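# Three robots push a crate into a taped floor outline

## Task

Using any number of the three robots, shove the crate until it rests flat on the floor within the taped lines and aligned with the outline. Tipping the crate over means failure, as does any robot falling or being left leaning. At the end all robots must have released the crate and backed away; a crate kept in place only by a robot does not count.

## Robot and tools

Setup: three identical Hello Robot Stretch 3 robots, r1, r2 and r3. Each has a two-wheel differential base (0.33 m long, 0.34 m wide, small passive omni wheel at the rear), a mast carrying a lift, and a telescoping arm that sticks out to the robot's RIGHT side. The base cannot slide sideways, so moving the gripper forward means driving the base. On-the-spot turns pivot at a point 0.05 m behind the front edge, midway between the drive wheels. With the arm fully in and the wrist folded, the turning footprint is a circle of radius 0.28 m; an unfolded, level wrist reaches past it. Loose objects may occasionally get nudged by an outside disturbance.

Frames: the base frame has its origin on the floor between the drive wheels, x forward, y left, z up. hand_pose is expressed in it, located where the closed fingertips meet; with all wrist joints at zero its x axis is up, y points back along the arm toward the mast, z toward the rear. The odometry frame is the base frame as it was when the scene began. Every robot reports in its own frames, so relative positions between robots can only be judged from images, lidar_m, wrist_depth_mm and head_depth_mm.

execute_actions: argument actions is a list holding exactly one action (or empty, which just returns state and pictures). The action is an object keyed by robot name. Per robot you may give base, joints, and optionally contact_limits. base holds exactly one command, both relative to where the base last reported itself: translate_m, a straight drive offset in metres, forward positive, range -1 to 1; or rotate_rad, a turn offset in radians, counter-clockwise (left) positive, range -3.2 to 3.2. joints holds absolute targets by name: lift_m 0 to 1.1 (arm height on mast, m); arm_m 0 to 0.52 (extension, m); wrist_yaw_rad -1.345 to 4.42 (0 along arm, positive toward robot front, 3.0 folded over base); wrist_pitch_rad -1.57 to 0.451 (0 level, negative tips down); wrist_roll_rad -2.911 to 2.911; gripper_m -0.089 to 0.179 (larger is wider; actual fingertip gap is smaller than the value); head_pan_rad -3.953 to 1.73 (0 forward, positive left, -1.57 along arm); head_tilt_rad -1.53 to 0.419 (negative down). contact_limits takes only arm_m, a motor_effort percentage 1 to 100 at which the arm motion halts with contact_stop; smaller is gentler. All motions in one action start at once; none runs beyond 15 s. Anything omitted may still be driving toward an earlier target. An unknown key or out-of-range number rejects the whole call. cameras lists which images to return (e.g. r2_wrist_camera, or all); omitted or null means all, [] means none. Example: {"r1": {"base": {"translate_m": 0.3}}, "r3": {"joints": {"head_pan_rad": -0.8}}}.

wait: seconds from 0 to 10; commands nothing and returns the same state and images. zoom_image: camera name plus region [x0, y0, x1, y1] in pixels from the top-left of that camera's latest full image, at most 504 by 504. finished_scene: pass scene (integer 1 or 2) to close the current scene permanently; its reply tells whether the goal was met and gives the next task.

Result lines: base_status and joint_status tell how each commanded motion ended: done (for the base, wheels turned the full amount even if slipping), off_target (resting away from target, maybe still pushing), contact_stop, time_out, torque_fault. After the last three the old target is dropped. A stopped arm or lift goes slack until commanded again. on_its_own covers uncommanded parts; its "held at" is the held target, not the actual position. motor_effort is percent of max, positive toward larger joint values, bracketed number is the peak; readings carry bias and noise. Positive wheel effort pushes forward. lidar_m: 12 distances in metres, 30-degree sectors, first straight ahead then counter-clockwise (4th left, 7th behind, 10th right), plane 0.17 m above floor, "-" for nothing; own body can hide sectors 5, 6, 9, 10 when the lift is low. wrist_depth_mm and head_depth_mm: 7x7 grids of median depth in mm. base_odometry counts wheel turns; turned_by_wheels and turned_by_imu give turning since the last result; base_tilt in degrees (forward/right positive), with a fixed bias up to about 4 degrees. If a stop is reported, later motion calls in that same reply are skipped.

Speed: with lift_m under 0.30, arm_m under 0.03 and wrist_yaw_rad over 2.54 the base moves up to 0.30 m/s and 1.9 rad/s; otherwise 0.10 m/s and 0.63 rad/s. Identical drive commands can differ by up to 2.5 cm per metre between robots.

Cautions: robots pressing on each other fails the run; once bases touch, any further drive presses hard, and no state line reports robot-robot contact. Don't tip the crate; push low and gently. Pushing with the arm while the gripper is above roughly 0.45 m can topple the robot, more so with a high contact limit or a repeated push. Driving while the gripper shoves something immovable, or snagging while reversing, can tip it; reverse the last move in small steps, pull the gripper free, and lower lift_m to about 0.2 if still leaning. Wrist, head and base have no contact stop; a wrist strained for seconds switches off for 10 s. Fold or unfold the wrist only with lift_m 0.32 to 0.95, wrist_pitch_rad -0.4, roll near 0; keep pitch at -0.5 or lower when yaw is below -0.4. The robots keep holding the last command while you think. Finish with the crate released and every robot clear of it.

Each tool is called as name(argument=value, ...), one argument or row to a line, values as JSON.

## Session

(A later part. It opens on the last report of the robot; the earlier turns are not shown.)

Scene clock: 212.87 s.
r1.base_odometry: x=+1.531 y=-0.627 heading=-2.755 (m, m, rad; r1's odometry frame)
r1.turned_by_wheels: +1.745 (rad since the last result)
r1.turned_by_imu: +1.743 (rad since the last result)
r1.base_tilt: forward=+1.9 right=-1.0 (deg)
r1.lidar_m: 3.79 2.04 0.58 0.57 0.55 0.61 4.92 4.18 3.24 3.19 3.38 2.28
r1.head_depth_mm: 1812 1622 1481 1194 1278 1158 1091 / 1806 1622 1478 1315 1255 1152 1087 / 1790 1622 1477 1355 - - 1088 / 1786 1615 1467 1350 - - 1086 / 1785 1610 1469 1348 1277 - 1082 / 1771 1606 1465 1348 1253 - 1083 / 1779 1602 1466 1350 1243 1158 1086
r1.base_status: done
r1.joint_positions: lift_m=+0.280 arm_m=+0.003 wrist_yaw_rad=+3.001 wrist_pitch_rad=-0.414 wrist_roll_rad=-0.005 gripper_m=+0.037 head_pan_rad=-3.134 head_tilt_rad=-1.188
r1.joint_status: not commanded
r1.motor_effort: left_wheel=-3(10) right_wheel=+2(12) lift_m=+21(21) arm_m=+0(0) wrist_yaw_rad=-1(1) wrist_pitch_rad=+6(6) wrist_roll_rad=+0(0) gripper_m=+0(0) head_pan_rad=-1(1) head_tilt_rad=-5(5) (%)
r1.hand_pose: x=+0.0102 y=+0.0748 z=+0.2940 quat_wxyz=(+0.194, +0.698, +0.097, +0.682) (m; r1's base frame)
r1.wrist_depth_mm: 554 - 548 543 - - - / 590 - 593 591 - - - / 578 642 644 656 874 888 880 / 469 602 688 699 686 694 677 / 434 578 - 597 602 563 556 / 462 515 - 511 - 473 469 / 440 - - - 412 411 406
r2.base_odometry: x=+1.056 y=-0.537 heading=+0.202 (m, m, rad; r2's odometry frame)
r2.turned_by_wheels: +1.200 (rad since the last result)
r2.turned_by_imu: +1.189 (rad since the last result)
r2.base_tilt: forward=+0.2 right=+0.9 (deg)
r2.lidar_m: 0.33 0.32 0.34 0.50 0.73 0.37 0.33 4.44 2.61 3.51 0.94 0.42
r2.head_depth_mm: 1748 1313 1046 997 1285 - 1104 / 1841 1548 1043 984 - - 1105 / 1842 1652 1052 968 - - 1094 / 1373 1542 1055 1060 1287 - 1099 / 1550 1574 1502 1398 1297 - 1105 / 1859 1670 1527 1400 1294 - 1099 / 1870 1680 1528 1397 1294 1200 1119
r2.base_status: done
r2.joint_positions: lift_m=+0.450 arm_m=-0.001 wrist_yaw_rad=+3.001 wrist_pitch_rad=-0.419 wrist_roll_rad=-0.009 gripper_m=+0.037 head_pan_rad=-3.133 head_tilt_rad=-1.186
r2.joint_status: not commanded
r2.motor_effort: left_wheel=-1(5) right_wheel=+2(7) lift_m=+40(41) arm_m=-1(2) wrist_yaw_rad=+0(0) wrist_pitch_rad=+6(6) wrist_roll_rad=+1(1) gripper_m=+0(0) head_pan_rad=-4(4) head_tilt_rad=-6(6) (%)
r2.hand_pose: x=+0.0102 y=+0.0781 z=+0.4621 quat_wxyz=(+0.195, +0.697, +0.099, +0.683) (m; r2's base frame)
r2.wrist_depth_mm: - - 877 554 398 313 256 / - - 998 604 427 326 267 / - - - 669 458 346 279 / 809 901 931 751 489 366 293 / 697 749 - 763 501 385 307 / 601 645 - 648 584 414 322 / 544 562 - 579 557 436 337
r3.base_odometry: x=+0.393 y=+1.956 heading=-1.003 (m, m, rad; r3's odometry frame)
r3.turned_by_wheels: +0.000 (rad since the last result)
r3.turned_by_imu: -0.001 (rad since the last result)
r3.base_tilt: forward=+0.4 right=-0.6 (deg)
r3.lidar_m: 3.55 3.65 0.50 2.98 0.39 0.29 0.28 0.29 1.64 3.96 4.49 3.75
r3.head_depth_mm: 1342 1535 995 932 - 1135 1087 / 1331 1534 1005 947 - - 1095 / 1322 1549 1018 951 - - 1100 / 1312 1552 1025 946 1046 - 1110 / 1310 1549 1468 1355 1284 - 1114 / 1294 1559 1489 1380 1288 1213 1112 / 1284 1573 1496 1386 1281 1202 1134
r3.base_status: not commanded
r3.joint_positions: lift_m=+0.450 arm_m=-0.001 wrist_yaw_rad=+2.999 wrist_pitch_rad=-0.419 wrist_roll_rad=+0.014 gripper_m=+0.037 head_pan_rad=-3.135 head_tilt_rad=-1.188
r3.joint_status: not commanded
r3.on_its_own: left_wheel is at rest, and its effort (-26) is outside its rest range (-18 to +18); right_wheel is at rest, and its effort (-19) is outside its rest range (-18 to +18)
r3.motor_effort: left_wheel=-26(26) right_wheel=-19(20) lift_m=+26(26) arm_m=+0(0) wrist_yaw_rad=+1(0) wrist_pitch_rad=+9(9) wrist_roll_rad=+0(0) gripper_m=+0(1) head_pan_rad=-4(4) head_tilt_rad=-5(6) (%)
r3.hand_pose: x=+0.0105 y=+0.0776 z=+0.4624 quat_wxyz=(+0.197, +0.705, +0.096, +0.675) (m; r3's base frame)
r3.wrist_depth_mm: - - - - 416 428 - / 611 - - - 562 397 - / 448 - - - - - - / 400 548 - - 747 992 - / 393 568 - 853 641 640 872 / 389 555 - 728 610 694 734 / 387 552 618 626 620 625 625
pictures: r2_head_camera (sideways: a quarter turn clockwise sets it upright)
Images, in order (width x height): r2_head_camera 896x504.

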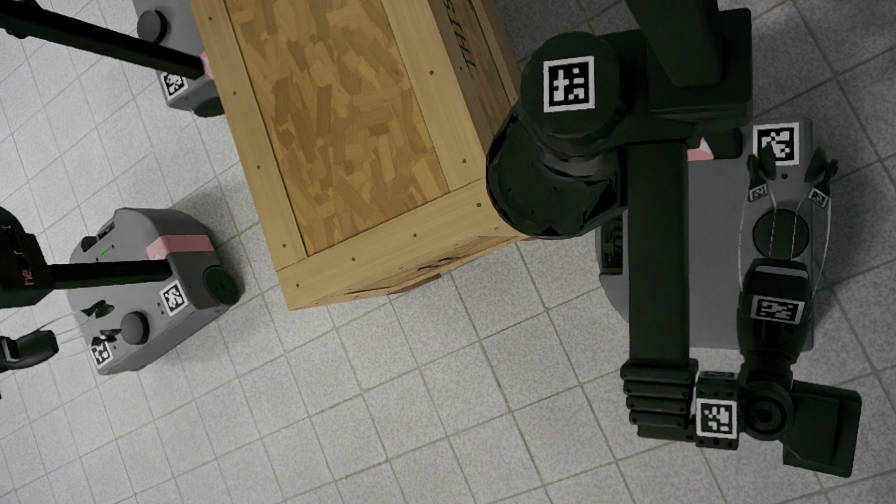

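execute_actions(
  actions=[
    {"r1":{"base":{"translate_m":0.75}},"r2":{"base":{"translate_m":-0.24}},"r3":{"base":{"translate_m":-0.11}}},
  ],
  cameras=["r2_head_camera","r3_head_camera","r3_nav_camera"],
)

Scene clock: 220.27 s.
r1.base_odometry: x=+0.836 y=-0.909 heading=-2.755 (m, m, rad; r1's odometry frame)
r1.turned_by_wheels: +0.000 (rad since the last result)
r1.turned_by_imu: -0.002 (rad since the last result)
r1.base_tilt: forward=+1.9 right=-1.1 (deg)
r1.lidar_m: 3.05 1.96 1.52 1.49 0.80 0.78 5.65 4.24 3.31 3.24 3.46 1.61
r1.head_depth_mm: 1786 1456 1267 1348 1291 1157 1089 / 1791 1578 1482 1361 1265 1156 1086 / 1798 1618 1479 1350 - - 1089 / 1786 1612 1476 1356 - - 1091 / 1777 1620 1475 1353 1275 - 1085 / 1775 1604 1470 1343 1256 - 1083 / 1780 1600 1466 1350 1242 1156 1079
r1.base_status: done
r1.joint_positions: lift_m=+0.280 arm_m=+0.003 wrist_yaw_rad=+3.001 wrist_pitch_rad=-0.414 wrist_roll_rad=-0.005 gripper_m=+0.037 head_pan_rad=-3.134 head_tilt_rad=-1.188
r1.joint_status: not commanded
r1.motor_effort: left_wheel=-1(8) right_wheel=+2(11) lift_m=+21(21) arm_m=+0(0) wrist_yaw_rad=-1(1) wrist_pitch_rad=+6(6) wrist_roll_rad=+0(0) gripper_m=+0(0) head_pan_rad=-2(1) head_tilt_rad=-5(5) (%)
r1.hand_pose: x=+0.0102 y=+0.0748 z=+0.2940 quat_wxyz=(+0.194, +0.698, +0.097, +0.682) (m; r1's base frame)
r1.wrist_depth_mm: 804 - - - - - - / 635 - - - - - - / 652 768 - - 934 897 891 / 705 743 750 727 717 686 674 / 615 605 - 582 603 557 553 / 521 506 - 505 - 476 463 / 437 - - - 410 404 402
r2.base_odometry: x=+0.821 y=-0.585 heading=+0.202 (m, m, rad; r2's odometry frame)
r2.turned_by_wheels: +0.000 (rad since the last result)
r2.turned_by_imu: +0.141 (rad since the last result)
r2.base_tilt: forward=+0.3 right=+1.0 (deg)
r2.lidar_m: 0.52 0.52 0.60 0.67 0.34 0.28 0.28 0.91 2.53 3.54 1.10 0.61
r2.head_depth_mm: 1829 1645 1359 957 914 - 1108 / 1825 1647 1045 961 - - 1105 / 1832 1660 1049 974 - - 1097 / 1838 1657 1515 1372 1299 - 1106 / 1855 1665 1517 1393 1295 - 1110 / 1853 1662 1522 1393 1292 - 1098 / 1879 1681 1438 1398 1297 1207 1109
r2.base_status: translate_m off_target (by the wheels' count: -0.2398 of -0.2400)
r2.joint_positions: lift_m=+0.450 arm_m=-0.001 wrist_yaw_rad=+3.000 wrist_pitch_rad=-0.418 wrist_roll_rad=-0.009 gripper_m=+0.037 head_pan_rad=-3.137 head_tilt_rad=-1.189
r2.joint_status: not commanded
r2.on_its_own: left_wheel is at rest, and its effort (-22) is outside its rest range (-18 to +18); right_wheel is at rest, and its effort (-35) is outside its rest range (-18 to +18)
r2.motor_effort: left_wheel=-22(53) right_wheel=-35(92) lift_m=+38(40) arm_m=-1(2) wrist_yaw_rad=+1(0) wrist_pitch_rad=+5(6) wrist_roll_rad=+1(1) gripper_m=+0(1) head_pan_rad=-2(3) head_tilt_rad=-4(6) (%)
r2.hand_pose: x=+0.0104 y=+0.0782 z=+0.4625 quat_wxyz=(+0.195, +0.697, +0.098, +0.683) (m; r2's base frame)
r2.wrist_depth_mm: - - - - 705 529 417 / 517 - - - 742 546 433 / 373 413 - - 793 572 450 / 327 426 921 922 829 601 465 / 328 444 - 767 772 629 481 / 333 482 - 655 655 626 504 / 334 445 - 577 572 579 510
r3.base_odometry: x=+0.334 y=+2.049 heading=-1.001 (m, m, rad; r3's odometry frame)
r3.turned_by_wheels: +0.001 (rad since the last result)
r3.turned_by_imu: +0.158 (rad since the last result)
r3.base_tilt: forward=+0.4 right=-0.5 (deg)
r3.lidar_m: 3.63 3.92 1.22 0.36 0.27 0.26 0.28 0.39 1.82 4.40 4.70 3.70
r3.head_depth_mm: 1203 1452 1003 929 - 1140 1083 / 1206 1481 1010 947 - - 1092 / 1220 1495 1014 952 - - 1100 / 1237 1518 1470 962 1280 - 1108 / 1250 1542 1481 1366 1291 - 1109 / 1262 1562 1496 1372 1292 1213 1108 / 1283 1575 1492 1384 1291 1206 1129
r3.base_status: done
r3.joint_positions: lift_m=+0.450 arm_m=-0.001 wrist_yaw_rad=+3.000 wrist_pitch_rad=-0.419 wrist_roll_rad=+0.014 gripper_m=+0.037 head_pan_rad=-3.135 head_tilt_rad=-1.188
r3.joint_status: not commanded
r3.on_its_own: right_wheel is at rest, and its effort (-59) is outside its rest range (-18 to +18)
r3.motor_effort: left_wheel=+14(73) right_wheel=-59(83) lift_m=+26(26) arm_m=+0(0) wrist_yaw_rad=+1(0) wrist_pitch_rad=+9(9) wrist_roll_rad=+0(0) gripper_m=+0(1) head_pan_rad=-4(3) head_tilt_rad=-5(6) (%)
r3.hand_pose: x=+0.0105 y=+0.0776 z=+0.4624 quat_wxyz=(+0.197, +0.705, +0.096, +0.675) (m; r3's base frame)
r3.wrist_depth_mm: - - - - - - - / 710 - 625 - - - - / 436 - 506 - - - - / 343 341 534 953 - - - / 285 335 - 815 899 860 866 / 291 363 - 725 719 725 739 / 305 376 622 630 621 635 638
pictures: r2_head_camera (sideways: a quarter turn clockwise sets it upright), r3_head_camera (sideways: a quarter turn clockwise sets it upright), r3_nav_camera (sideways: a quarter turn counterclockwise sets it upright)
Images, in order (width x height): r2_head_camera 896x504, r3_head_camera 896x504, r3_nav_camera 672x504.

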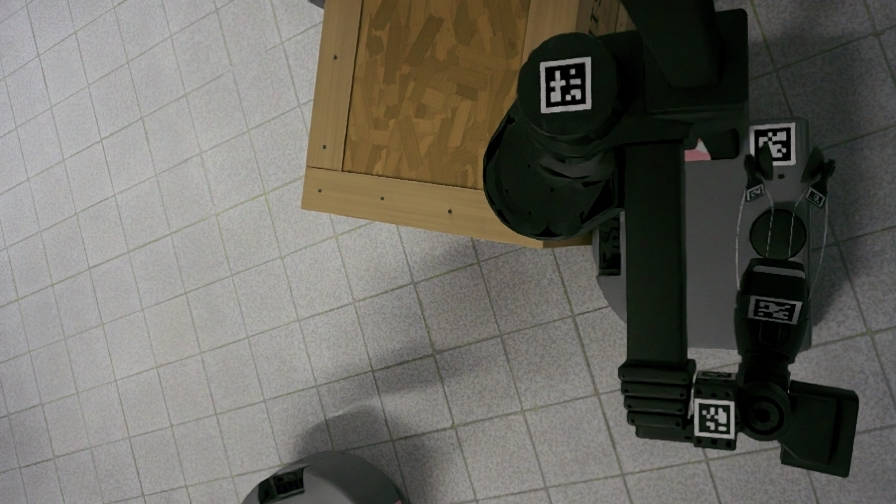

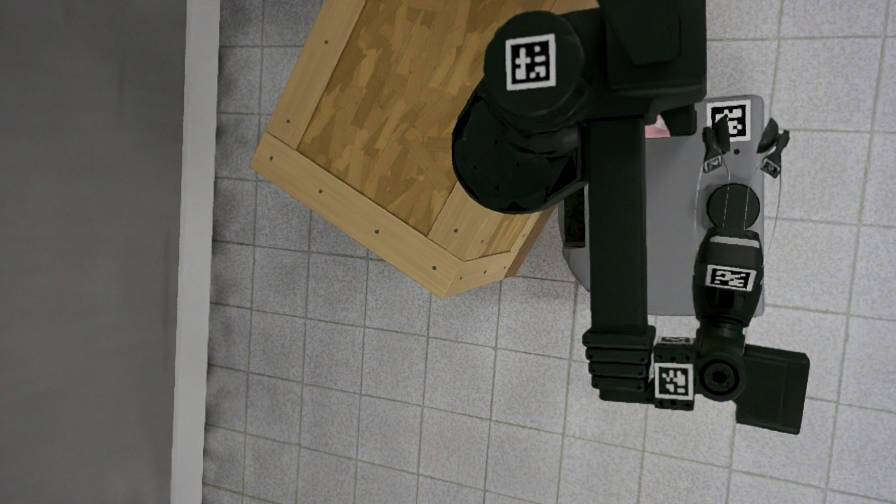

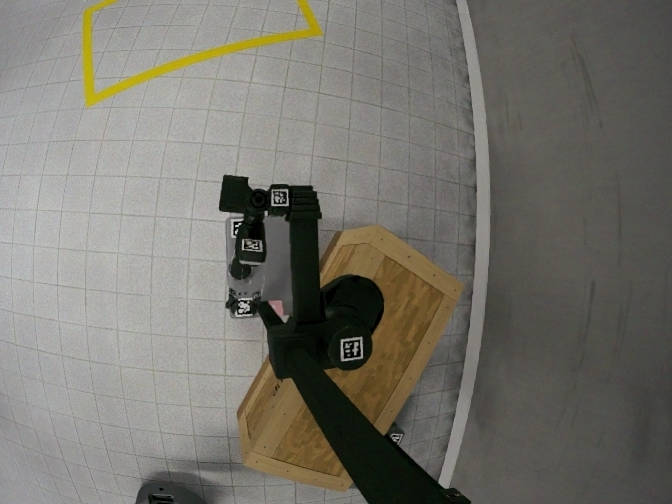

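execute_actions(
  actions=[
    {"r1":{"base":{"rotate_rad":1.257}},"r2":{"base":{"rotate_rad":-0.32}},"r3":{"base":{"rotate_rad":-0.55}}},
  ],
  cameras=["r2_head_camera","r3_head_camera"],
)

Scene clock: 232.13 s.
r1.base_odometry: x=+0.836 y=-0.909 heading=-1.498 (m, m, rad; r1's odometry frame)
r1.turned_by_wheels: +1.257 (rad since the last result)
r1.turned_by_imu: +1.256 (rad since the last result)
r1.base_tilt: forward=+1.8 right=-1.0 (deg)
r1.lidar_m: 1.49 1.04 0.78 0.78 5.65 3.74 3.25 3.24 1.65 1.61 2.94 1.72
r1.head_depth_mm: 1809 1633 1483 1357 1284 1159 1093 / 1791 1628 1482 1364 1265 1153 1090 / 1792 1616 1473 1361 - - 1091 / 1786 1614 1474 1355 - - 1087 / 1786 1626 1470 1348 1273 - 1084 / 1786 1615 1470 1346 1258 - 1082 / 1779 1606 1461 1345 1240 1154 1084
r1.base_status: done
r1.joint_positions: lift_m=+0.280 arm_m=+0.003 wrist_yaw_rad=+3.001 wrist_pitch_rad=-0.414 wrist_roll_rad=-0.005 gripper_m=+0.037 head_pan_rad=-3.134 head_tilt_rad=-1.188
r1.joint_status: not commanded
r1.motor_effort: left_wheel=-3(12) right_wheel=+2(9) lift_m=+21(21) arm_m=+0(0) wrist_yaw_rad=-1(2) wrist_pitch_rad=+6(5) wrist_roll_rad=+0(0) gripper_m=+0(0) head_pan_rad=-1(2) head_tilt_rad=-4(5) (%)
r1.hand_pose: x=+0.0102 y=+0.0748 z=+0.2940 quat_wxyz=(+0.194, +0.698, +0.097, +0.682) (m; r1's base frame)
r1.wrist_depth_mm: - - - - 718 710 - / - - - - 762 771 765 / - - - 962 844 823 718 / 807 787 732 723 698 699 665 / 631 611 - 585 592 560 550 / 529 500 - 509 - 477 463 / 444 - - - 414 409 406
r2.base_odometry: x=+0.821 y=-0.585 heading=-0.118 (m, m, rad; r2's odometry frame)
r2.turned_by_wheels: -0.320 (rad since the last result)
r2.turned_by_imu: -0.308 (rad since the last result)
r2.base_tilt: forward=+0.3 right=+1.0 (deg)
r2.lidar_m: 0.55 0.52 0.53 0.69 0.46 0.30 0.28 0.28 1.04 2.54 2.85 0.80
r2.head_depth_mm: 834 1641 1045 960 1191 - 1105 / 1747 1385 1042 962 - - 1109 / 1835 1649 1046 973 - - 1095 / 1856 1654 1048 963 943 - 1103 / 1839 1676 1486 1000 1272 - 1103 / 1864 1667 1511 1391 1302 - 1098 / 1860 1681 1525 1405 1290 1203 1113
r2.base_status: done
r2.joint_positions: lift_m=+0.450 arm_m=-0.001 wrist_yaw_rad=+3.000 wrist_pitch_rad=-0.418 wrist_roll_rad=-0.009 gripper_m=+0.037 head_pan_rad=-3.137 head_tilt_rad=-1.189
r2.joint_status: not commanded
r2.motor_effort: left_wheel=+3(11) right_wheel=-3(51) lift_m=+39(39) arm_m=-1(1) wrist_yaw_rad=+1(0) wrist_pitch_rad=+5(5) wrist_roll_rad=+1(1) gripper_m=+0(0) head_pan_rad=-2(2) head_tilt_rad=-4(4) (%)
r2.hand_pose: x=+0.0104 y=+0.0782 z=+0.4625 quat_wxyz=(+0.195, +0.697, +0.098, +0.683) (m; r2's base frame)
r2.wrist_depth_mm: - - 971 711 560 458 390 / 542 - - 783 604 485 409 / 482 705 - 867 665 519 437 / 455 706 923 901 706 557 453 / 435 708 - 771 729 600 486 / 421 627 - 650 655 626 521 / 398 554 - 583 572 576 542
r3.base_odometry: x=+0.334 y=+2.049 heading=-1.550 (m, m, rad; r3's odometry frame)
r3.turned_by_wheels: -0.549 (rad since the last result)
r3.turned_by_imu: -0.455 (rad since the last result)
r3.base_tilt: forward=+0.4 right=-0.5 (deg)
r3.lidar_m: 3.64 3.61 4.00 1.20 0.36 0.28 0.28 0.30 1.27 2.01 4.40 4.44
r3.head_depth_mm: 1497 1558 1002 930 - 1142 1090 / 1426 1570 1009 946 - - 1096 / 1359 1559 1015 951 - - 1104 / 1294 1540 1022 947 1085 - 1109 / 1253 1506 1030 950 1191 - 1108 / 1194 1444 1480 976 1284 1214 1110 / 1152 1385 1492 1395 1285 1202 1126
r3.base_status: rotate_rad off_target (by the wheels' count: -0.5491 of -0.5500)
r3.joint_positions: lift_m=+0.450 arm_m=-0.001 wrist_yaw_rad=+3.000 wrist_pitch_rad=-0.419 wrist_roll_rad=+0.014 gripper_m=+0.037 head_pan_rad=-3.135 head_tilt_rad=-1.188
r3.joint_status: not commanded
r3.on_its_own: right_wheel is at rest, and its effort (-57) is outside its rest range (-18 to +18)
r3.motor_effort: left_wheel=-1(21) right_wheel=-57(68) lift_m=+26(26) arm_m=+0(0) wrist_yaw_rad=+0(0) wrist_pitch_rad=+9(9) wrist_roll_rad=+0(0) gripper_m=+0(1) head_pan_rad=-3(4) head_tilt_rad=-4(6) (%)
r3.hand_pose: x=+0.0105 y=+0.0776 z=+0.4624 quat_wxyz=(+0.197, +0.705, +0.096, +0.675) (m; r3's base frame)
r3.wrist_depth_mm: - - - - - - - / - - - - - - - / 435 - - - - - - / 372 474 - - - - - / 365 504 - 839 908 876 881 / 360 506 - 723 721 728 721 / 361 500 613 623 620 624 631
pictures: r2_head_camera (sideways: a quarter turn clockwise sets it upright), r3_head_camera (sideways: a quarter turn clockwise sets it upright)
Images, in order (width x height): r2_head_camera 896x504, r3_head_camera 896x504.

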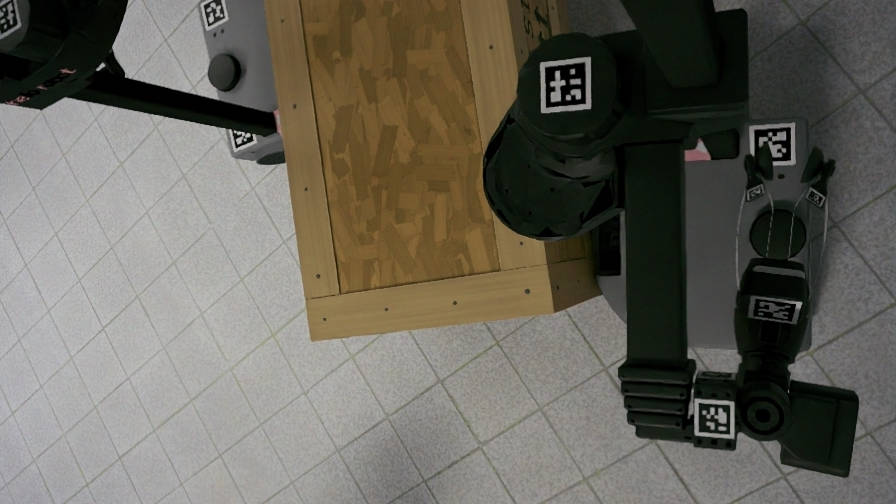

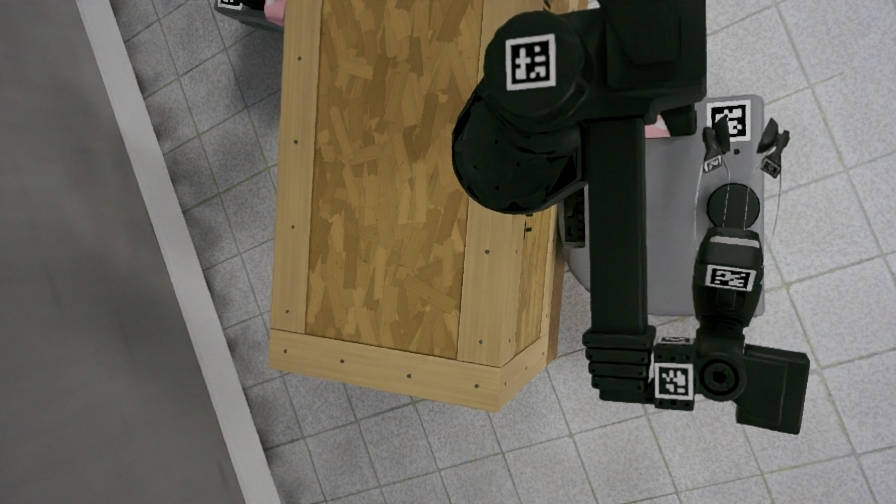

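execute_actions(
  actions=[
    {"r1":{"base":{"translate_m":0.8}},"r2":{"base":{"translate_m":-0.22}},"r3":{"base":{"translate_m":0.3}}},
  ],
  cameras=["r2_head_camera","r3_head_camera","r3_nav_camera"],
)

Scene clock: 242.30 s.
r1.base_odometry: x=+0.894 y=-1.707 heading=-1.498 (m, m, rad; r1's odometry frame)
r1.turned_by_wheels: +0.000 (rad since the last result)
r1.turned_by_imu: -0.002 (rad since the last result)
r1.base_tilt: forward=+1.9 right=-1.0 (deg)
r1.lidar_m: 0.73 0.73 0.85 0.71 0.98 4.61 4.02 4.02 1.92 2.87 1.42 0.83
r1.head_depth_mm: 1808 1627 1479 1361 1287 1160 1092 / 1796 1628 1474 1356 1274 1153 1091 / 1793 1628 1478 1357 - - 1089 / 1792 1612 1478 1352 - - 1087 / 1788 1603 1475 1348 1276 - 1085 / 1775 1608 1465 1345 1262 - 1081 / 1771 1603 1463 1344 1242 1158 1084
r1.base_status: done
r1.joint_positions: lift_m=+0.280 arm_m=+0.003 wrist_yaw_rad=+3.001 wrist_pitch_rad=-0.414 wrist_roll_rad=-0.005 gripper_m=+0.037 head_pan_rad=-3.134 head_tilt_rad=-1.188
r1.joint_status: not commanded
r1.motor_effort: left_wheel=-2(11) right_wheel=+2(12) lift_m=+21(21) arm_m=+0(0) wrist_yaw_rad=-1(1) wrist_pitch_rad=+6(6) wrist_roll_rad=+0(0) gripper_m=+0(0) head_pan_rad=-1(3) head_tilt_rad=-5(6) (%)
r1.hand_pose: x=+0.0102 y=+0.0748 z=+0.2940 quat_wxyz=(+0.194, +0.698, +0.097, +0.682) (m; r1's base frame)
r1.wrist_depth_mm: 634 - - - - 750 594 / 680 - - - - 794 626 / 772 730 775 - 933 812 632 / 788 729 736 735 709 695 624 / 632 603 - 588 595 556 547 / 517 504 - 507 - 475 463 / 445 - - - 415 412 404
r2.base_odometry: x=+0.602 y=-0.560 heading=-0.117 (m, m, rad; r2's odometry frame)
r2.turned_by_wheels: +0.001 (rad since the last result)
r2.turned_by_imu: +0.099 (rad since the last result)
r2.base_tilt: forward=+0.2 right=+0.9 (deg)
r2.lidar_m: 0.72 0.70 0.73 0.54 0.31 0.27 0.28 0.32 4.26 2.51 0.59 0.96
r2.head_depth_mm: 912 1435 1336 955 902 - 1107 / 1831 1405 1048 960 - - 1111 / 1831 1658 1045 971 - - 1098 / 1836 1671 1494 966 1025 - 1104 / 1854 1670 1516 1388 1288 - 1110 / 1870 1672 1526 1398 1299 - 1102 / 1870 1688 1533 1397 1294 1202 1111
r2.base_status: translate_m off_target (by the wheels' count: -0.2198 of -0.2200)
r2.joint_positions: lift_m=+0.450 arm_m=-0.001 wrist_yaw_rad=+3.000 wrist_pitch_rad=-0.418 wrist_roll_rad=-0.009 gripper_m=+0.037 head_pan_rad=-3.137 head_tilt_rad=-1.189
r2.joint_status: not commanded
r2.on_its_own: right_wheel is at rest, and its effort (-46) is outside its rest range (-18 to +18)
r2.motor_effort: left_wheel=-14(35) right_wheel=-46(63) lift_m=+39(39) arm_m=-1(2) wrist_yaw_rad=+0(1) wrist_pitch_rad=+5(5) wrist_roll_rad=+1(1) gripper_m=+0(1) head_pan_rad=-2(1) head_tilt_rad=-5(4) (%)
r2.hand_pose: x=+0.0104 y=+0.0782 z=+0.4625 quat_wxyz=(+0.195, +0.697, +0.098, +0.683) (m; r2's base frame)
r2.wrist_depth_mm: - - - - 784 624 524 / 514 - - - 847 656 543 / 377 382 819 - 906 699 565 / 315 383 837 927 901 743 597 / 307 404 - 761 783 755 637 / 312 433 - 654 655 656 639 / 318 417 - 581 572 583 583
r3.base_odometry: x=+0.340 y=+1.749 heading=-1.550 (m, m, rad; r3's odometry frame)
r3.turned_by_wheels: +0.000 (rad since the last result)
r3.turned_by_imu: -0.002 (rad since the last result)
r3.base_tilt: forward=+0.4 right=-0.5 (deg)
r3.lidar_m: 3.36 3.34 3.72 2.97 0.49 0.46 0.47 0.60 1.58 2.50 4.29 4.11
r3.head_depth_mm: 1691 1269 998 961 - 1138 1085 / 1678 1091 1007 1003 - - 1094 / 1665 1105 1016 1124 - - 1101 / 1627 1111 1033 1312 1292 - 1110 / 1558 1128 1055 1351 1294 - 1110 / 1487 1623 1134 1373 1292 1213 1116 / 1435 1619 1495 1386 1285 1200 1131
r3.base_status: done
r3.joint_positions: lift_m=+0.450 arm_m=-0.001 wrist_yaw_rad=+3.000 wrist_pitch_rad=-0.419 wrist_roll_rad=+0.014 gripper_m=+0.037 head_pan_rad=-3.135 head_tilt_rad=-1.188
r3.joint_status: not commanded
r3.motor_effort: left_wheel=+2(10) right_wheel=-2(42) lift_m=+26(26) arm_m=+0(0) wrist_yaw_rad=+0(0) wrist_pitch_rad=+9(9) wrist_roll_rad=+0(0) gripper_m=+1(0) head_pan_rad=-3(3) head_tilt_rad=-3(6) (%)
r3.hand_pose: x=+0.0105 y=+0.0776 z=+0.4624 quat_wxyz=(+0.197, +0.705, +0.096, +0.675) (m; r3's base frame)
r3.wrist_depth_mm: - - - - - - - / - - - - - - - / - - - - - - - / 470 - - - - - - / 495 806 - 843 904 892 884 / 511 673 - 725 727 726 725 / 526 609 600 633 614 633 628
pictures: r2_head_camera (sideways: a quarter turn clockwise sets it upright), r3_head_camera (sideways: a quarter turn clockwise sets it upright), r3_nav_camera (sideways: a quarter turn counterclockwise sets it upright)
Images, in order (width x height): r2_head_camera 896x504, r3_head_camera 896x504, r3_nav_camera 672x504.

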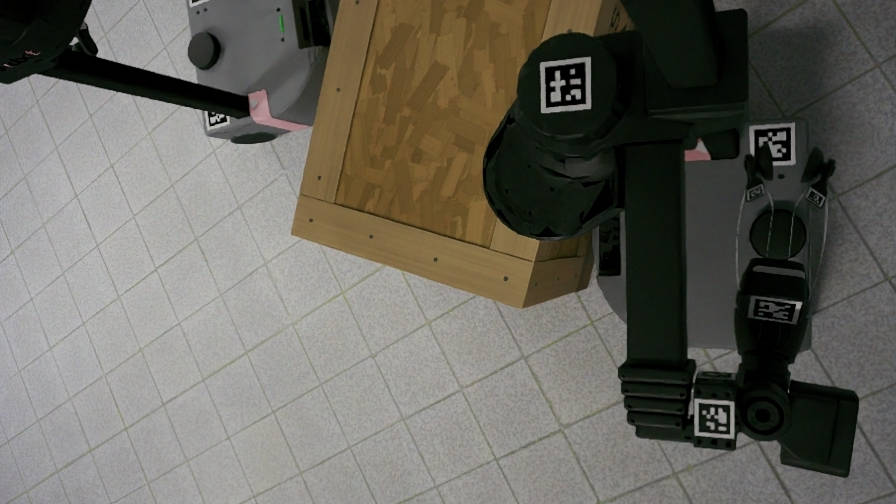

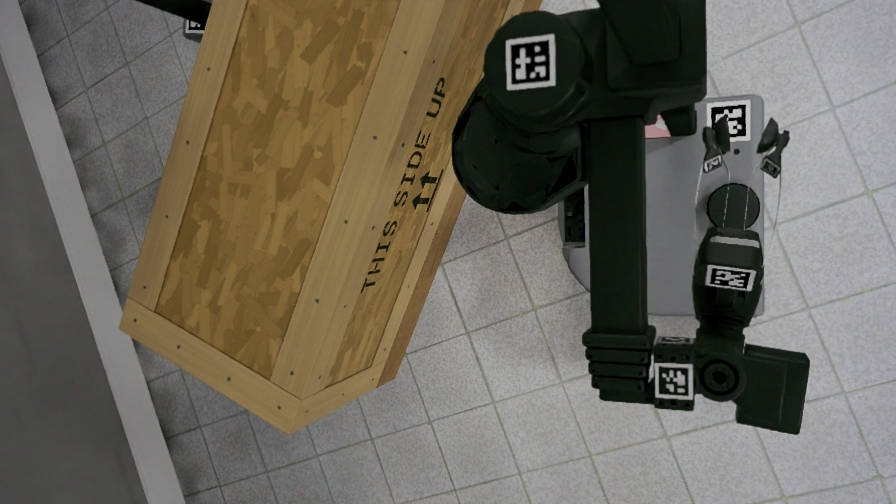

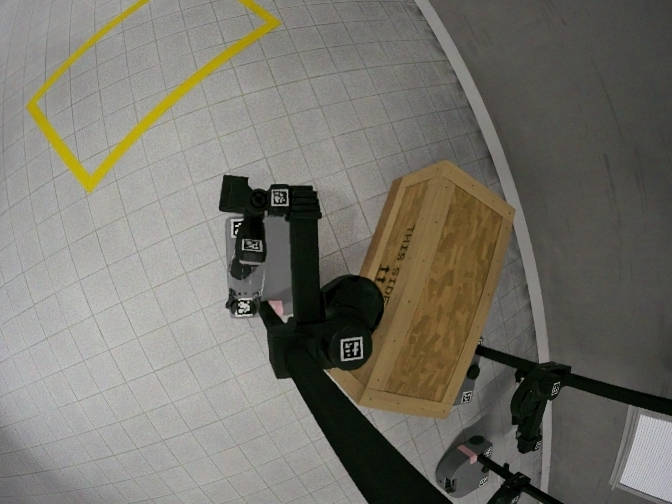

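execute_actions(
  actions=[
    {"r2":{"base":{"rotate_rad":-0.38}},"r3":{"base":{"translate_m":0.1},"joints":{"lift_m":0.28,"head_pan_rad":-2.0,"head_tilt_rad":-0.8}},"r1":{"base":{"rotate_rad":-0.9}}},
  ],
  cameras=["r2_head_camera"],
)

execute_actions(
  actions=[
    {"r2":{"base":{"translate_m":-0.2}},"r3":{"base":{"translate_m":0.65}}},
  ],
  cameras=["r2_head_camera","r1_head_camera","r3_nav_camera","r2_nav_camera","r3_head_camera"],
)

Scene clock: 262.17 s.
r1.base_odometry: x=+0.894 y=-1.707 heading=-2.398 (m, m, rad; r1's odometry frame)
r1.turned_by_wheels: -0.900 (rad since the last result)
r1.turned_by_imu: -0.900 (rad since the last result)
r1.base_tilt: forward=+1.8 right=-1.0 (deg)
r1.lidar_m: 1.14 0.78 0.73 0.74 0.94 0.71 0.86 4.28 4.01 1.95 1.92 2.88
r1.head_depth_mm: 871 1175 1281 1359 1286 1157 1089 / 1260 816 1279 1340 1268 1153 1091 / 1249 1165 1312 1339 - - 1088 / 1252 1285 1459 1348 - - 1087 / 1730 1611 1465 1352 1272 - 1087 / 1780 1605 1467 1352 1257 - 1082 / 1777 1606 1467 1342 1245 1156 1085
r1.base_status: done
r1.joint_positions: lift_m=+0.280 arm_m=+0.003 wrist_yaw_rad=+3.001 wrist_pitch_rad=-0.414 wrist_roll_rad=-0.005 gripper_m=+0.037 head_pan_rad=-3.134 head_tilt_rad=-1.188
r1.joint_status: not commanded
r1.motor_effort: left_wheel=+3(13) right_wheel=-1(8) lift_m=+21(21) arm_m=+0(0) wrist_yaw_rad=+0(1) wrist_pitch_rad=+6(6) wrist_roll_rad=+0(0) gripper_m=+0(0) head_pan_rad=-1(0) head_tilt_rad=-4(5) (%)
r1.hand_pose: x=+0.0102 y=+0.0747 z=+0.2940 quat_wxyz=(+0.194, +0.698, +0.097, +0.682) (m; r1's base frame)
r1.wrist_depth_mm: 916 - 747 714 652 602 577 / - - 795 768 723 649 610 / - - 857 839 778 704 661 / 794 793 738 732 712 683 669 / 634 607 - 580 596 570 547 / 525 512 - 509 - 466 462 / 444 - - - 414 404 401
r2.base_odometry: x=+0.602 y=-0.560 heading=-0.497 (m, m, rad; r2's odometry frame)
r2.turned_by_wheels: -0.380 (rad since the last result)
r2.turned_by_imu: -0.354 (rad since the last result)
r2.base_tilt: forward=+0.2 right=+0.9 (deg)
r2.lidar_m: 0.84 0.70 0.70 0.78 0.43 0.30 0.28 0.29 4.07 2.51 0.72 0.61
r2.head_depth_mm: 1812 1642 1041 957 1085 - 1110 / 1818 1650 1045 960 - - 1107 / 1777 1476 1050 976 - - 1095 / 1108 1451 1051 967 949 - 1098 / 1106 1526 1052 971 937 - 1106 / 1857 1668 1529 1369 1275 - 1101 / 1860 1676 1526 1404 1290 1201 1113
r2.base_status: done
r2.joint_positions: lift_m=+0.450 arm_m=-0.001 wrist_yaw_rad=+3.000 wrist_pitch_rad=-0.418 wrist_roll_rad=-0.009 gripper_m=+0.037 head_pan_rad=-3.137 head_tilt_rad=-1.189
r2.joint_status: not commanded
r2.motor_effort: left_wheel=+3(15) right_wheel=-2(57) lift_m=+39(39) arm_m=-1(1) wrist_yaw_rad=+0(1) wrist_pitch_rad=+5(5) wrist_roll_rad=+1(0) gripper_m=-2(0) head_pan_rad=-1(1) head_tilt_rad=-4(4) (%)
r2.hand_pose: x=+0.0104 y=+0.0782 z=+0.4625 quat_wxyz=(+0.195, +0.697, +0.098, +0.683) (m; r2's base frame)
r2.wrist_depth_mm: - - 910 768 664 584 514 / 529 - - 862 723 624 552 / 433 608 - 945 784 681 585 / 417 621 946 940 849 728 630 / 406 624 - 762 769 749 674 / 391 605 - 649 652 668 667 / 377 538 - 580 571 583 580
r3.base_odometry: x=+0.342 y=+1.649 heading=-1.550 (m, m, rad; r3's odometry frame)
r3.turned_by_wheels: +0.000 (rad since the last result)
r3.turned_by_imu: -0.001 (rad since the last result)
r3.base_tilt: forward=+0.4 right=-0.6 (deg)
r3.lidar_m: 3.26 3.26 3.62 2.97 0.59 0.55 0.56 0.72 1.68 2.66 4.27 3.97
r3.head_depth_mm: 1505 1670 1891 1703 1456 1262 1124 / 1623 1834 1995 1735 1460 1283 1131 / 1770 2013 2111 1752 1470 1287 1149 / 1932 2252 2146 1758 1488 1293 1144 / 2157 2499 2180 1778 1506 1301 1153 / 2430 2708 2183 1791 1523 1313 1151 / 2777 2881 2231 1809 1528 1326 1166
r3.base_status: done
r3.joint_positions: lift_m=+0.280 arm_m=-0.001 wrist_yaw_rad=+3.000 wrist_pitch_rad=-0.419 wrist_roll_rad=+0.014 gripper_m=+0.037 head_pan_rad=-2.007 head_tilt_rad=-0.803
r3.joint_status: all done
r3.motor_effort: left_wheel=+2(8) right_wheel=-2(2) lift_m=+22(22) arm_m=+0(0) wrist_yaw_rad=-1(1) wrist_pitch_rad=+9(9) wrist_roll_rad=+0(0) gripper_m=+0(0) head_pan_rad=+4(57) head_tilt_rad=+2(25) (%)
r3.hand_pose: x=+0.0105 y=+0.0776 z=+0.2926 quat_wxyz=(+0.197, +0.705, +0.096, +0.675) (m; r3's base frame)
r3.wrist_depth_mm: - - - - - - - / - - - - - - - / 938 - 960 953 958 968 - / 734 736 730 760 741 760 768 / 571 586 - 607 634 608 611 / 506 515 - 530 512 521 514 / - - - - 444 449 445
pictures: r2_head_camera (sideways: a quarter turn clockwise sets it upright)
Images, in order (width x height): r2_head_camera 896x504.

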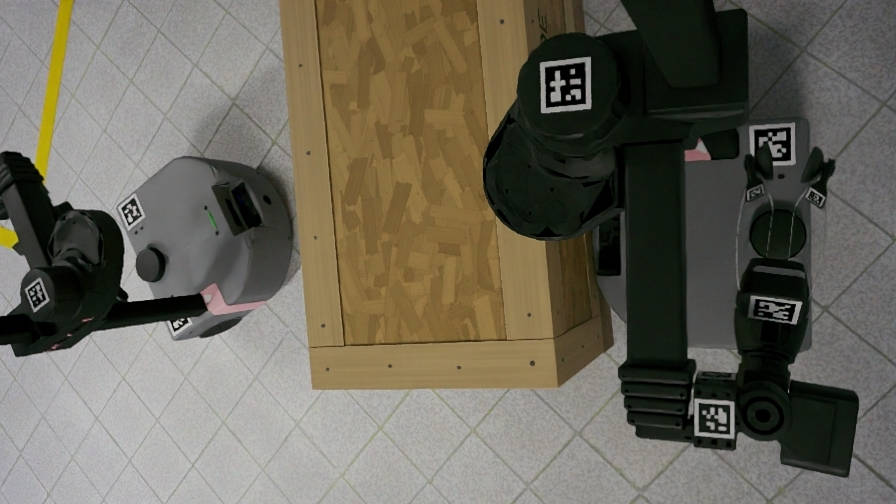

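Scene clock: 266.03 s.
r1.base_odometry: x=+0.894 y=-1.707 heading=-2.398 (m, m, rad; r1's odometry frame)
r1.turned_by_wheels: +0.000 (rad since the last result)
r1.turned_by_imu: +0.000 (rad since the last result)
r1.base_tilt: forward=+1.9 right=-1.0 (deg)
r1.lidar_m: 1.14 0.78 0.73 0.74 0.94 0.84 1.09 4.29 4.00 1.95 1.92 2.87
r1.head_depth_mm: 938 1437 1483 1362 1285 1157 1093 / 936 1297 1373 1362 1270 1160 1094 / 885 1357 1341 1353 - - 1089 / 1265 1403 1448 1349 - - 1085 / 1785 1619 1470 1353 1267 - 1081 / 1779 1605 1462 1347 1259 - 1082 / 1778 1602 1464 1347 1243 1156 1079
r1.base_status: not commanded
r1.joint_positions: lift_m=+0.280 arm_m=+0.003 wrist_yaw_rad=+3.001 wrist_pitch_rad=-0.414 wrist_roll_rad=-0.005 gripper_m=+0.037 head_pan_rad=-3.134 head_tilt_rad=-1.188
r1.joint_status: not commanded
r1.motor_effort: left_wheel=+4(3) right_wheel=-2(2) lift_m=+21(21) arm_m=+0(0) wrist_yaw_rad=-1(1) wrist_pitch_rad=+6(6) wrist_roll_rad=+0(0) gripper_m=+0(0) head_pan_rad=-2(2) head_tilt_rad=-5(4) (%)
r1.hand_pose: x=+0.0102 y=+0.0747 z=+0.2940 quat_wxyz=(+0.194, +0.698, +0.097, +0.682) (m; r1's base frame)
r1.wrist_depth_mm: 906 - 746 708 654 606 569 / - - 816 761 717 652 614 / - - 889 851 751 719 659 / 775 786 742 724 700 690 664 / 620 612 - 590 598 556 552 / 513 511 - 504 - 477 469 / 439 - - - 411 403 398
r2.base_odometry: x=+0.427 y=-0.464 heading=-0.496 (m, m, rad; r2's odometry frame)
r2.turned_by_wheels: +0.001 (rad since the last result)
r2.turned_by_imu: +0.105 (rad since the last result)
r2.base_tilt: forward=+0.3 right=+1.0 (deg)
r2.lidar_m: 0.93 0.82 0.83 0.48 0.30 0.27 0.27 0.33 3.94 2.54 3.75 0.76
r2.head_depth_mm: 1811 1645 1496 956 900 - 1105 / 1846 1646 1046 961 - - 1111 / 1840 1651 1055 971 - - 1097 / 1643 1657 1051 968 1052 - 1101 / 1626 1648 1508 966 1262 - 1106 / 1829 1674 1530 1394 1302 - 1101 / 1864 1681 1537 1399 1295 1199 1107
r2.base_status: translate_m off_target (by the wheels' count: -0.1998 of -0.2000)
r2.joint_positions: lift_m=+0.450 arm_m=-0.001 wrist_yaw_rad=+3.000 wrist_pitch_rad=-0.418 wrist_roll_rad=-0.009 gripper_m=+0.037 head_pan_rad=-3.137 head_tilt_rad=-1.189
r2.joint_status: not commanded
r2.on_its_own: right_wheel is at rest, and its effort (-51) is outside its rest range (-18 to +18)
r2.motor_effort: left_wheel=-18(39) right_wheel=-51(62) lift_m=+39(38) arm_m=-1(1) wrist_yaw_rad=+0(1) wrist_pitch_rad=+5(5) wrist_roll_rad=+1(0) gripper_m=+0(1) head_pan_rad=-2(1) head_tilt_rad=-3(4) (%)
r2.hand_pose: x=+0.0104 y=+0.0782 z=+0.4625 quat_wxyz=(+0.195, +0.697, +0.098, +0.683) (m; r2's base frame)
r2.wrist_depth_mm: - - - 961 798 688 600 / 511 - 662 - 847 740 639 / 376 370 694 - 947 788 668 / 308 357 737 927 941 837 723 / 295 385 - 770 783 785 741 / 304 413 - 652 653 661 676 / 311 398 - 581 571 577 586
r3.base_odometry: x=+0.356 y=+0.999 heading=-1.550 (m, m, rad; r3's odometry frame)
r3.turned_by_wheels: +0.000 (rad since the last result)
r3.turned_by_imu: -0.002 (rad since the last result)
r3.base_tilt: forward=+0.4 right=-0.6 (deg)
r3.lidar_m: 2.65 2.64 2.92 3.25 3.11 0.92 0.92 2.13 2.35 3.70 4.04 3.26
r3.head_depth_mm: 2091 2330 2080 1712 1453 1269 1122 / 2268 2487 2117 1728 1469 1272 1129 / 2467 2637 2119 1752 1485 1286 1146 / 2720 2735 2160 1763 1493 1292 1145 / 3030 2799 2172 1775 1497 1304 1150 / 3377 2856 2203 1785 1522 1306 1161 / 3653 2890 2239 1819 1531 1320 1170
r3.base_status: done
r3.joint_positions: lift_m=+0.280 arm_m=-0.001 wrist_yaw_rad=+3.000 wrist_pitch_rad=-0.419 wrist_roll_rad=+0.014 gripper_m=+0.037 head_pan_rad=-2.007 head_tilt_rad=-0.803
r3.joint_status: not commanded
r3.motor_effort: left_wheel=+2(13) right_wheel=-3(7) lift_m=+23(22) arm_m=+0(0) wrist_yaw_rad=+1(1) wrist_pitch_rad=+9(9) wrist_roll_rad=+0(0) gripper_m=+1(0) head_pan_rad=+5(5) head_tilt_rad=+1(2) (%)
r3.hand_pose: x=+0.0105 y=+0.0776 z=+0.2926 quat_wxyz=(+0.197, +0.705, +0.096, +0.675) (m; r3's base frame)
r3.wrist_depth_mm: - - - - - - - / - - - - - - - / 924 - 956 977 982 978 999 / 702 712 747 723 777 745 763 / 592 601 - 601 629 611 621 / 505 523 - 515 505 515 517 / - - - - 441 447 446
pictures: r1_head_camera (sideways: a quarter turn clockwise sets it upright), r2_head_camera (sideways: a quarter turn clockwise sets it upright), r2_nav_camera (sideways: a quarter turn counterclockwise sets it upright), r3_head_camera (sideways: a quarter turn clockwise sets it upright), r3_nav_camera (sideways: a quarter turn counterclockwise sets it upright)
Images, in order (width x height): r1_head_camera 896x504, r2_head_camera 896x504, r2_nav_camera 672x504, r3_head_camera 896x504, r3_nav_camera 672x504.

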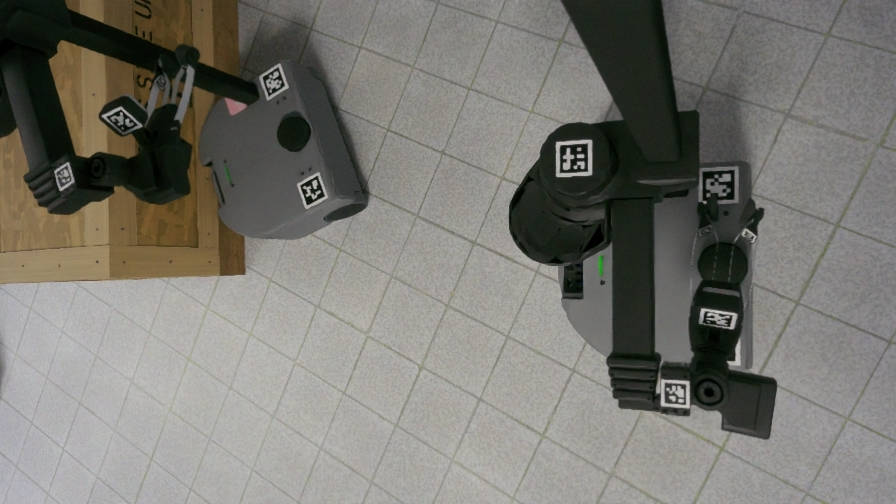

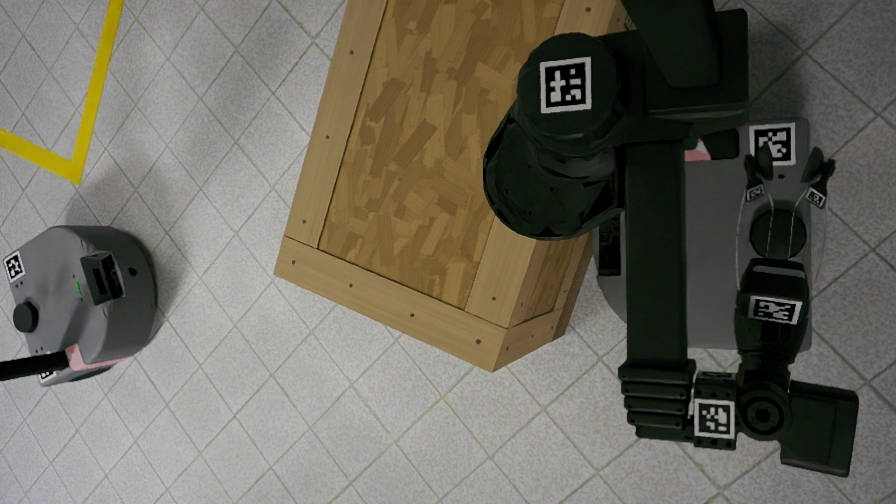

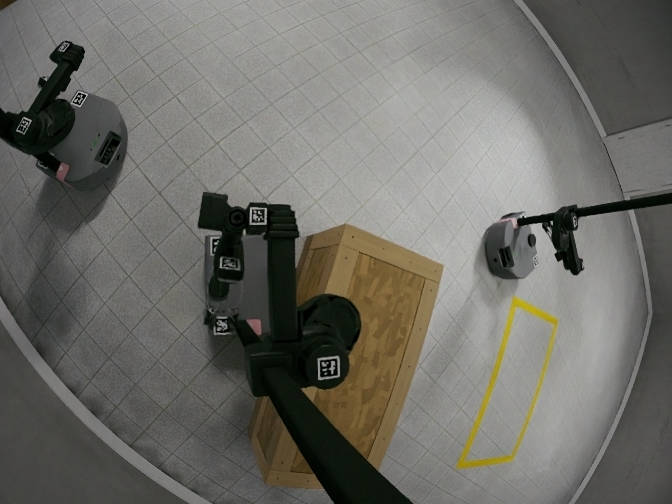

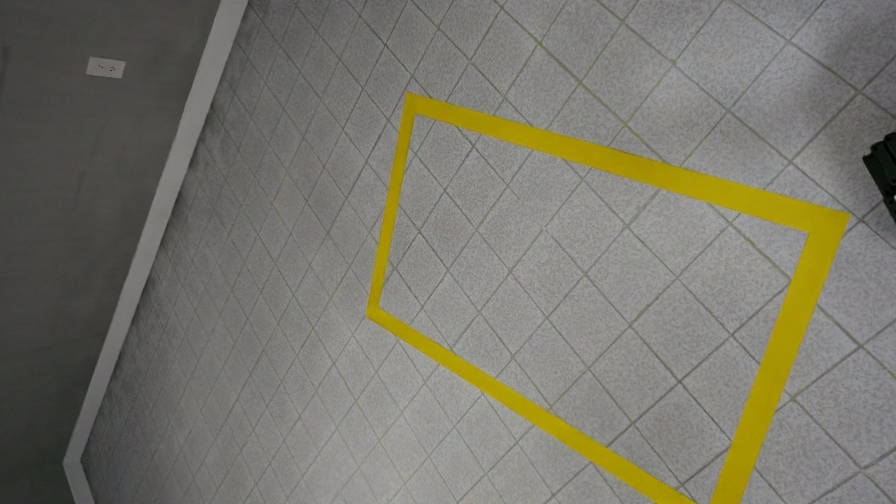

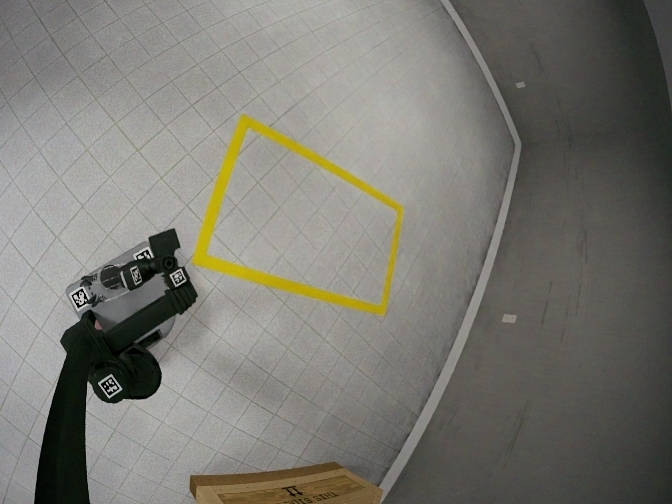

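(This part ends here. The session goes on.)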